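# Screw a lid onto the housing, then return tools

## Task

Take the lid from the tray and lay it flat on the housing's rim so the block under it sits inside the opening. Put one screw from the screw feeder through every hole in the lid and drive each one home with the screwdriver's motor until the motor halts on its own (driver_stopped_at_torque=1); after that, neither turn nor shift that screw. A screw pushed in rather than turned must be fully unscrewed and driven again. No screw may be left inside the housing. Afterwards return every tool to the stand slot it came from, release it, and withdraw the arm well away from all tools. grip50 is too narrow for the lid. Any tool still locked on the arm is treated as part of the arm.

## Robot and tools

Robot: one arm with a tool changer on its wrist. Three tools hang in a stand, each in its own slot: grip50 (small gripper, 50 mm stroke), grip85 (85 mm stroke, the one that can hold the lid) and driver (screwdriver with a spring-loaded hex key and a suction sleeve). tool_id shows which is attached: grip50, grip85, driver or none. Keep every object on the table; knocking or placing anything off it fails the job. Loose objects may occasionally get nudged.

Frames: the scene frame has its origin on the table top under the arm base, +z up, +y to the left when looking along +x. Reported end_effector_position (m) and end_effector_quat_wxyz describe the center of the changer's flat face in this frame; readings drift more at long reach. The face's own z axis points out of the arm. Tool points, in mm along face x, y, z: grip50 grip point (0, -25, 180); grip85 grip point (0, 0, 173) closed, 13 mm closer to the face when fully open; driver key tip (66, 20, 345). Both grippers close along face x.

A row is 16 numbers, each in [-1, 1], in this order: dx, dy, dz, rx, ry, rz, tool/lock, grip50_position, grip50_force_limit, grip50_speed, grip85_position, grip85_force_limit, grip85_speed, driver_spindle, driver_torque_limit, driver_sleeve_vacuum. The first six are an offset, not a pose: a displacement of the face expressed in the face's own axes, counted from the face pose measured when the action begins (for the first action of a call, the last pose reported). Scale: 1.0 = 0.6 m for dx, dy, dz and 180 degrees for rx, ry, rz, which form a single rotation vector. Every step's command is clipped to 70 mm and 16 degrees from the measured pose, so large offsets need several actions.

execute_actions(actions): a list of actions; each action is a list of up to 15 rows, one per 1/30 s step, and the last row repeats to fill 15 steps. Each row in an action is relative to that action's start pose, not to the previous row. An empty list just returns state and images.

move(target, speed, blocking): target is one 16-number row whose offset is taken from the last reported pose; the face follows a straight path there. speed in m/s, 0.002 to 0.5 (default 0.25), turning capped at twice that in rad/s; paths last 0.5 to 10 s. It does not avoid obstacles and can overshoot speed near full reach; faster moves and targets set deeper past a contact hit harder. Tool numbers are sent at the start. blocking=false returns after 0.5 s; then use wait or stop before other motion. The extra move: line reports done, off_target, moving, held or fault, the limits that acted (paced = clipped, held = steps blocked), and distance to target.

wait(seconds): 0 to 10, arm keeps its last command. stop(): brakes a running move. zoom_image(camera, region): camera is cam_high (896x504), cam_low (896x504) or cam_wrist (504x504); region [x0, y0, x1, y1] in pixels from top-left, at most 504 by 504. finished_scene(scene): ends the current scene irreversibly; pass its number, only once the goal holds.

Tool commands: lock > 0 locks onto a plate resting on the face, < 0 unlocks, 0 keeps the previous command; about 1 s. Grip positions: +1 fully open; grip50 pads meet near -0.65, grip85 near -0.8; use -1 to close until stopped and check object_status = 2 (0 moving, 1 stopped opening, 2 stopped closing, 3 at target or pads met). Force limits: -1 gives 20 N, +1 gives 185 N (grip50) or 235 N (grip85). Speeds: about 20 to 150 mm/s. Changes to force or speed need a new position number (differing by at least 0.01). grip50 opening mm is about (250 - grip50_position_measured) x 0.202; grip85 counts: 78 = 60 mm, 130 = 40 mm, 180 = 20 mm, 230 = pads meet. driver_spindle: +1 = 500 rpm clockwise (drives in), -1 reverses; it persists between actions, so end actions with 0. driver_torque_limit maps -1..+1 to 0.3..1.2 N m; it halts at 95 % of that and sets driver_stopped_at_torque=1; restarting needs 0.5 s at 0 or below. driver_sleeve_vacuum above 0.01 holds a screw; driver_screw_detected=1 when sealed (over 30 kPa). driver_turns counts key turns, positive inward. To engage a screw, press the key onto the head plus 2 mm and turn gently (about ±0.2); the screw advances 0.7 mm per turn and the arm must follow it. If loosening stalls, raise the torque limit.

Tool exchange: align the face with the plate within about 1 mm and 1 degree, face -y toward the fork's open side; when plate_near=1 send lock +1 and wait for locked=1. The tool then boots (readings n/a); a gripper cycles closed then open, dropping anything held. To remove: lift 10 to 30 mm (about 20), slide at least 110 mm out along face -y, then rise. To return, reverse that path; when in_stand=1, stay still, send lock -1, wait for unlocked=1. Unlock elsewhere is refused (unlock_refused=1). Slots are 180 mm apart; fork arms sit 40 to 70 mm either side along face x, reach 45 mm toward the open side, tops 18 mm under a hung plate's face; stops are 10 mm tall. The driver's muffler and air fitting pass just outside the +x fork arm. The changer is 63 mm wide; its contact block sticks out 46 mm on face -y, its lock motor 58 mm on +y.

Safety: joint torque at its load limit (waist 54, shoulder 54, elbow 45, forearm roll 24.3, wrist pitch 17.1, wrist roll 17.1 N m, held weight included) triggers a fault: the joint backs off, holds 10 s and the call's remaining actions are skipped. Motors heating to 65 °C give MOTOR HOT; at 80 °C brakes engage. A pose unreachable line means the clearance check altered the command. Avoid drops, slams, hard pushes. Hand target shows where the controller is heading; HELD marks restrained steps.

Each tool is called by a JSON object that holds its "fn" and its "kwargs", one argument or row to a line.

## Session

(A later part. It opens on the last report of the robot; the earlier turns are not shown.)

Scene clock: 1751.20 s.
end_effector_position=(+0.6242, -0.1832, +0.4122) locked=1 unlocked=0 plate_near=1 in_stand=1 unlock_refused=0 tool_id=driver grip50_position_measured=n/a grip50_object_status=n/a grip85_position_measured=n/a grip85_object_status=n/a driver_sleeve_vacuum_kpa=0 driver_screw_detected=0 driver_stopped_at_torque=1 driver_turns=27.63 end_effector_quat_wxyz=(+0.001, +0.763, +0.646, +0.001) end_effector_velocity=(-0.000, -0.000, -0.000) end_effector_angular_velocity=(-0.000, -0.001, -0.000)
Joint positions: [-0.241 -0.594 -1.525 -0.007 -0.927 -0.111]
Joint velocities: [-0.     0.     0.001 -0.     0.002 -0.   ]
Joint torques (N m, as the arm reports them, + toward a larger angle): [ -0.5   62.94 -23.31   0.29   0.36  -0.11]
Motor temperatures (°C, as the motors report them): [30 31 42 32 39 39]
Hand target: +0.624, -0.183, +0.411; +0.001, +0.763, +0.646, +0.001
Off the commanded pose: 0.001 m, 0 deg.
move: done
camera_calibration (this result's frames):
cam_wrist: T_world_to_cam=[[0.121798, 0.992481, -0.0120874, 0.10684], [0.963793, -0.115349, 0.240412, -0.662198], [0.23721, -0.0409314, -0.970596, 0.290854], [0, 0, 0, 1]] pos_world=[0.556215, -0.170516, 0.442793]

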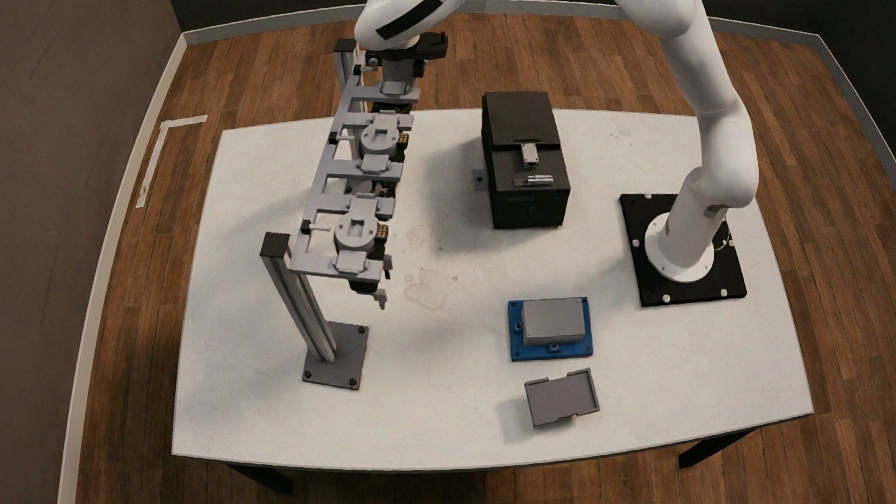

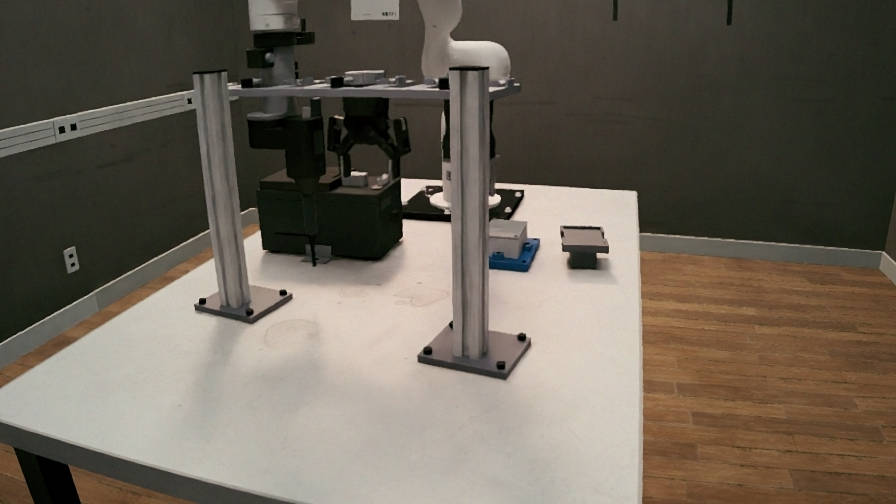

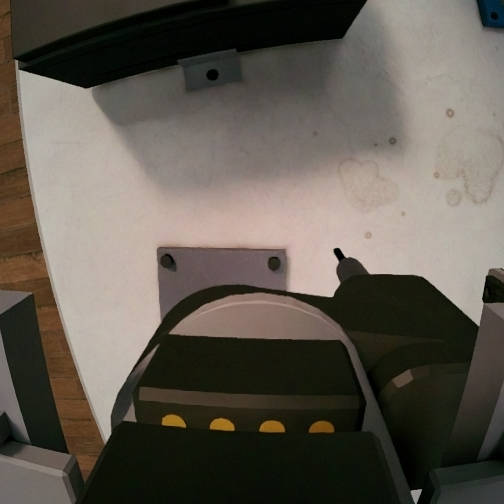

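{"fn": "execute_actions", "kwargs": {
  "actions": [
    [[0,0,0,0,0,0,-1,0,0,0,0,0,0,0,-0.5,0]],
    [[0,0,0,0,0,0,-1,0,0,0,0,0,0,0,-0.5,0]],
    [[0,0,0,0,0,0,-1,0,0,0,0,0,0,0,-0.5,0]]
  ]
}}

Scene clock: 1759.17 s.
end_effector_position=(+0.6240, -0.1831, +0.4114) locked=0 unlocked=1 plate_near=1 in_stand=1 unlock_refused=0 tool_id=none grip50_position_measured=n/a grip50_object_status=n/a grip85_position_measured=n/a grip85_object_status=n/a driver_sleeve_vacuum_kpa=n/a driver_screw_detected=n/a driver_stopped_at_torque=n/a driver_turns=n/a end_effector_quat_wxyz=(+0.001, +0.763, +0.646, +0.001) end_effector_velocity=(-0.000, +0.000, -0.000) end_effector_angular_velocity=(+0.001, +0.001, -0.001)
Joint positions: [-0.241 -0.594 -1.524 -0.007 -0.927 -0.111]
Joint velocities: [ 0.    -0.     0.     0.001 -0.001  0.001]
Joint torques (N m, as the arm reports them, + toward a larger angle): [ -1.35  32.39 -12.34  -0.28   0.36  -0.14]
Motor temperatures (°C, as the motors report them): [30 31 41 32 39 39]
Hand target: +0.624, -0.183, +0.411; +0.001, +0.763, +0.646, +0.001
Off the commanded pose: 0.000 m, 0 deg.
Step readings (end_effector_position; steps 1 to 15: 1st action; 16 to 30: 2nd action; 31 to 45: 3rd action):
0: (+0.6241, -0.1831, +0.4115)
1: (+0.6239, -0.1831, +0.4110)
2: (+0.6239, -0.1831, +0.4111)
4: (+0.6239, -0.1831, +0.4112)
8: (+0.6239, -0.1831, +0.4113)
15: (+0.6240, -0.1831, +0.4114)
16: (+0.6240, -0.1831, +0.4114)
17: (+0.6240, -0.1831, +0.4114)
19: (+0.6240, -0.1831, +0.4113)
23: (+0.6240, -0.1831, +0.4114)
30: (+0.6240, -0.1831, +0.4114)
31: (+0.6240, -0.1831, +0.4114)
32: (+0.6240, -0.1831, +0.4114)
34: (+0.6240, -0.1831, +0.4114)
38: (+0.6240, -0.1831, +0.4114)
45: end_effector_position above
camera_calibration (this result's frames):
cam_wrist: T_world_to_cam=[[0.12175, 0.992489, -0.0119607, 0.106784], [0.964157, -0.115396, 0.238924, -0.661403], [0.235749, -0.0406212, -0.970965, 0.291247], [0, 0, 0, 1]] pos_world=[0.556034, -0.170474, 0.442093]

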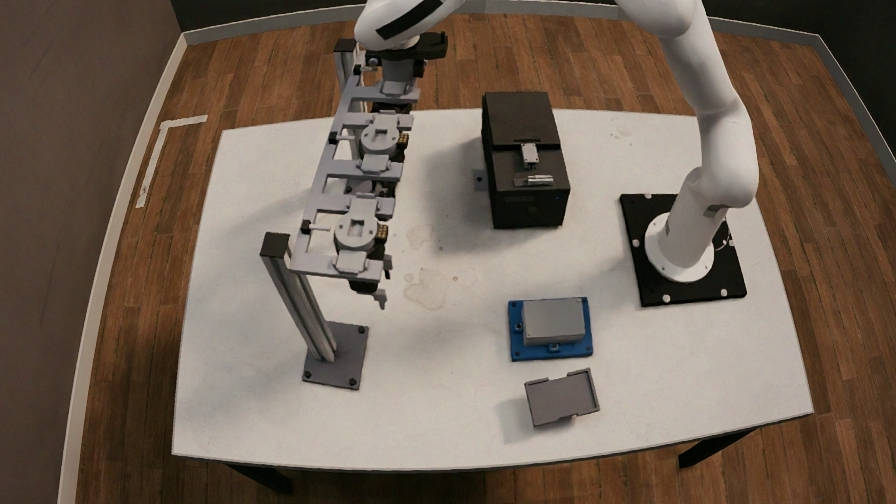

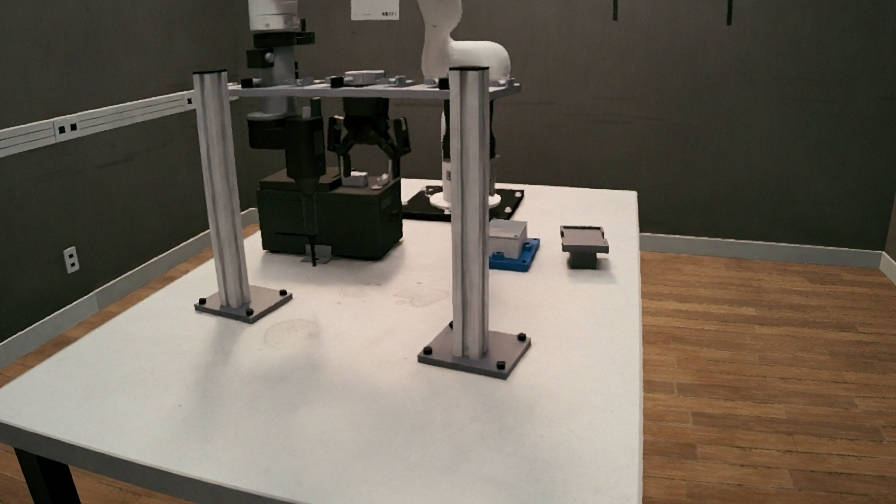

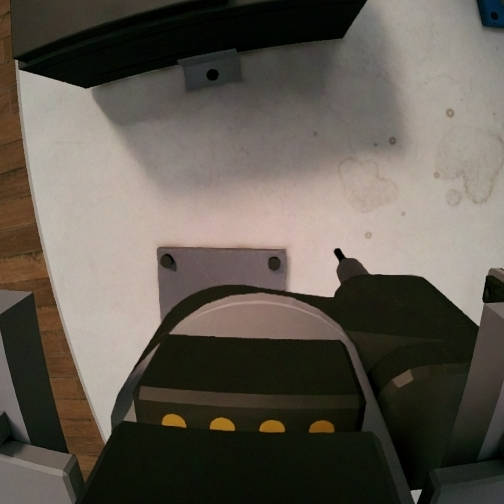

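{"fn": "move", "kwargs": {
  "target": [0,0,-0.1,0,0,0,0,0,0,0,0,0,0,0,0,0],
  "speed": 0.08
}}

{"fn": "move", "kwargs": {
  "target": [0.1,-0.35,-0.1,0,0,0,0,0,0,0,0,0,0,0,0,0],
  "speed": 0.3
}}

Scene clock: 1764.63 s.
end_effector_position=(+0.6239, -0.1830, +0.4711) locked=0 unlocked=1 plate_near=0 in_stand=0 unlock_refused=0 tool_id=none grip50_position_measured=n/a grip50_object_status=n/a grip85_position_measured=n/a grip85_object_status=n/a driver_sleeve_vacuum_kpa=n/a driver_screw_detected=n/a driver_stopped_at_torque=n/a driver_turns=n/a end_effector_quat_wxyz=(+0.000, +0.763, +0.647, +0.001) end_effector_velocity=(-0.000, +0.000, +0.001) end_effector_angular_velocity=(+0.001, +0.002, +0.000)
Joint positions: [-0.24  -0.555 -1.602 -0.006 -1.044 -0.112]
Joint velocities: [-0.     0.    -0.001  0.    -0.003 -0.   ]
Joint torques (N m, as the arm reports them, + toward a larger angle): [ -2.36  47.27 -18.17   0.27  -0.03  -0.21]
Motor temperatures (°C, as the motors report them): [30 31 41 32 39 39]
Hand target: +0.624, -0.183, +0.471; +0.001, +0.763, +0.647, +0.001
Off the commanded pose: 0.000 m, 0 deg.
move: done
camera_calibration (this result's frames):
cam_wrist: T_world_to_cam=[[0.121578, 0.992512, -0.0118097, 0.107445], [0.964241, -0.115276, 0.238646, -0.675516], [0.235497, -0.0404015, -0.971035, 0.349497], [0, 0, 0, 1]] pos_world=[0.555991, -0.170391, 0.501851]

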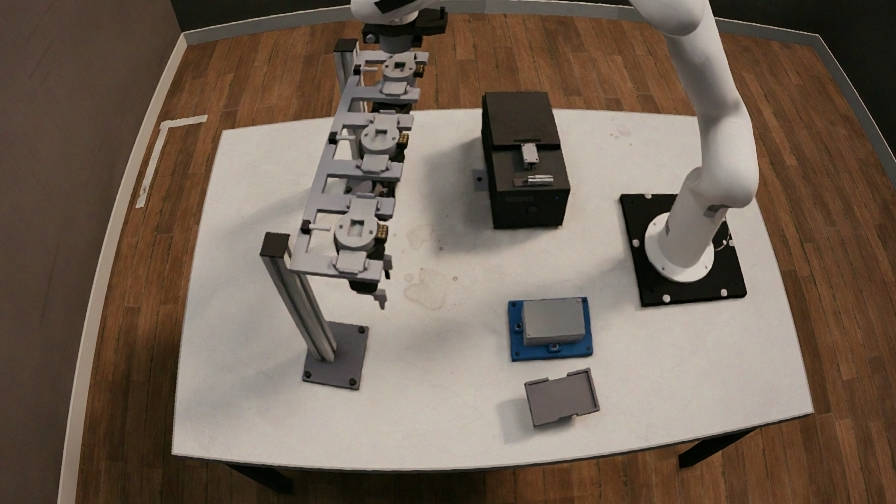

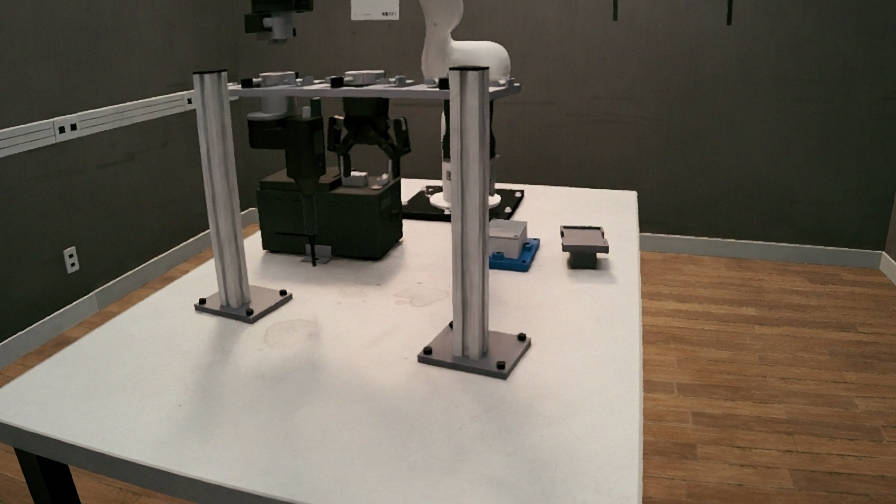

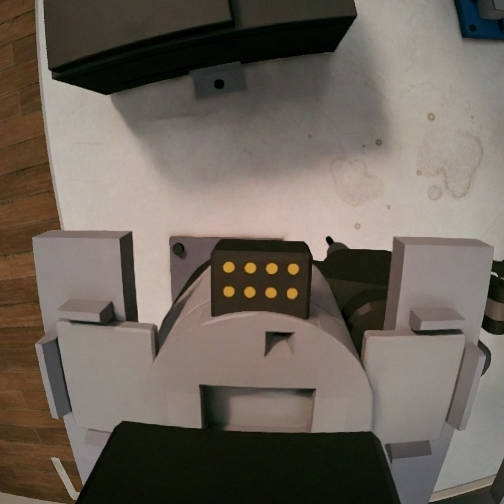

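Scene clock: 1765.93 s.
end_effector_position=(+0.4270, -0.0891, +0.5307) locked=0 unlocked=1 plate_near=0 in_stand=0 unlock_refused=0 tool_id=none grip50_position_measured=n/a grip50_object_status=n/a grip85_position_measured=n/a grip85_object_status=n/a driver_sleeve_vacuum_kpa=n/a driver_screw_detected=n/a driver_stopped_at_torque=n/a driver_turns=n/a end_effector_quat_wxyz=(+0.000, +0.763, +0.646, +0.000) end_effector_velocity=(-0.001, +0.000, +0.001) end_effector_angular_velocity=(-0.001, -0.000, -0.000)
Joint positions: [-0.157  0.021 -1.027 -0.007 -1.047 -0.028]
Joint velocities: [ 0.001  0.004  0.002 -0.001 -0.001  0.001]
Joint torques (N m, as the arm reports them, + toward a larger angle): [ -2.55  17.18 -18.03   0.12  -0.01  -0.22]
Motor temperatures (°C, as the motors report them): [30 31 41 32 39 39]
Hand target: +0.427, -0.089, +0.531; +0.000, +0.763, +0.647, +0.001
Off the commanded pose: 0.001 m, 0 deg.
move: done
camera_calibration (this result's frames):
cam_wrist: T_world_to_cam=[[0.121642, 0.992506, -0.0116549, 0.0387332], [0.96432, -0.115389, 0.23827, -0.488877], [0.23514, -0.0402227, -0.971129, 0.457805], [0, 0, 0, 1]] pos_world=[0.359074, -0.07644, 0.561524]

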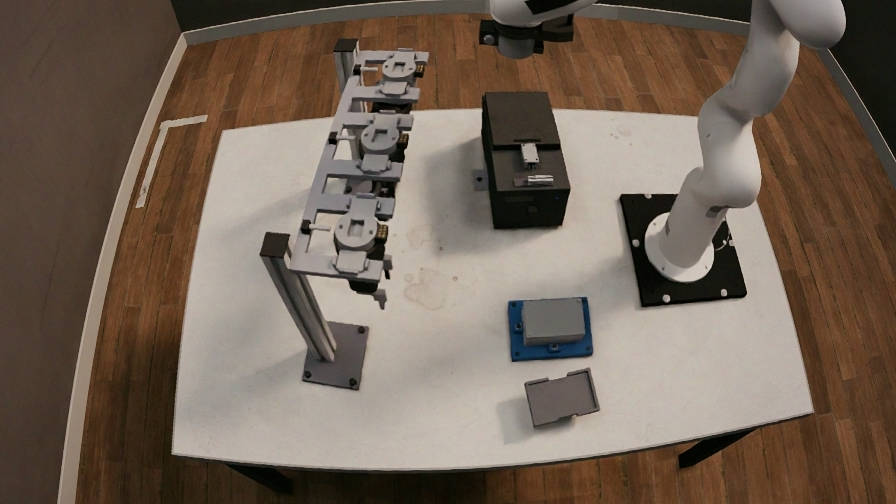

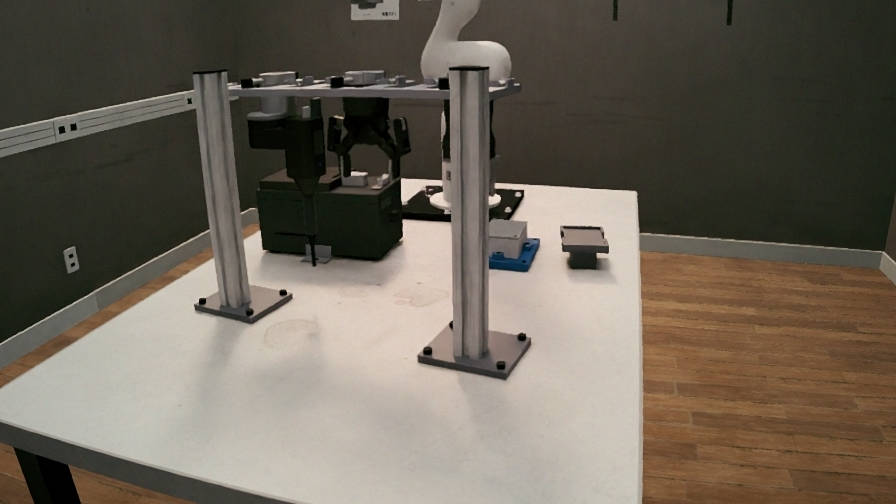

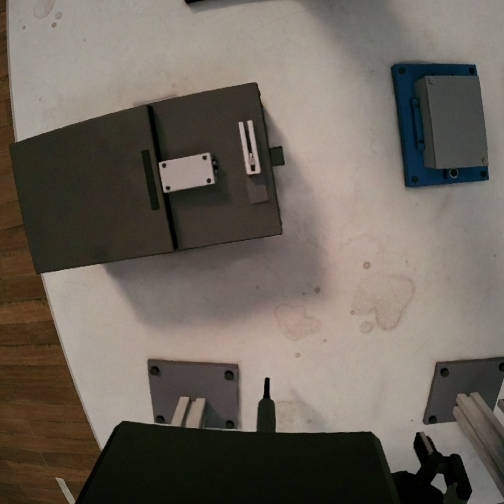

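{"fn": "finished_scene", "kwargs": {
  "scene": 1
}}

The scene is finished: the task was done.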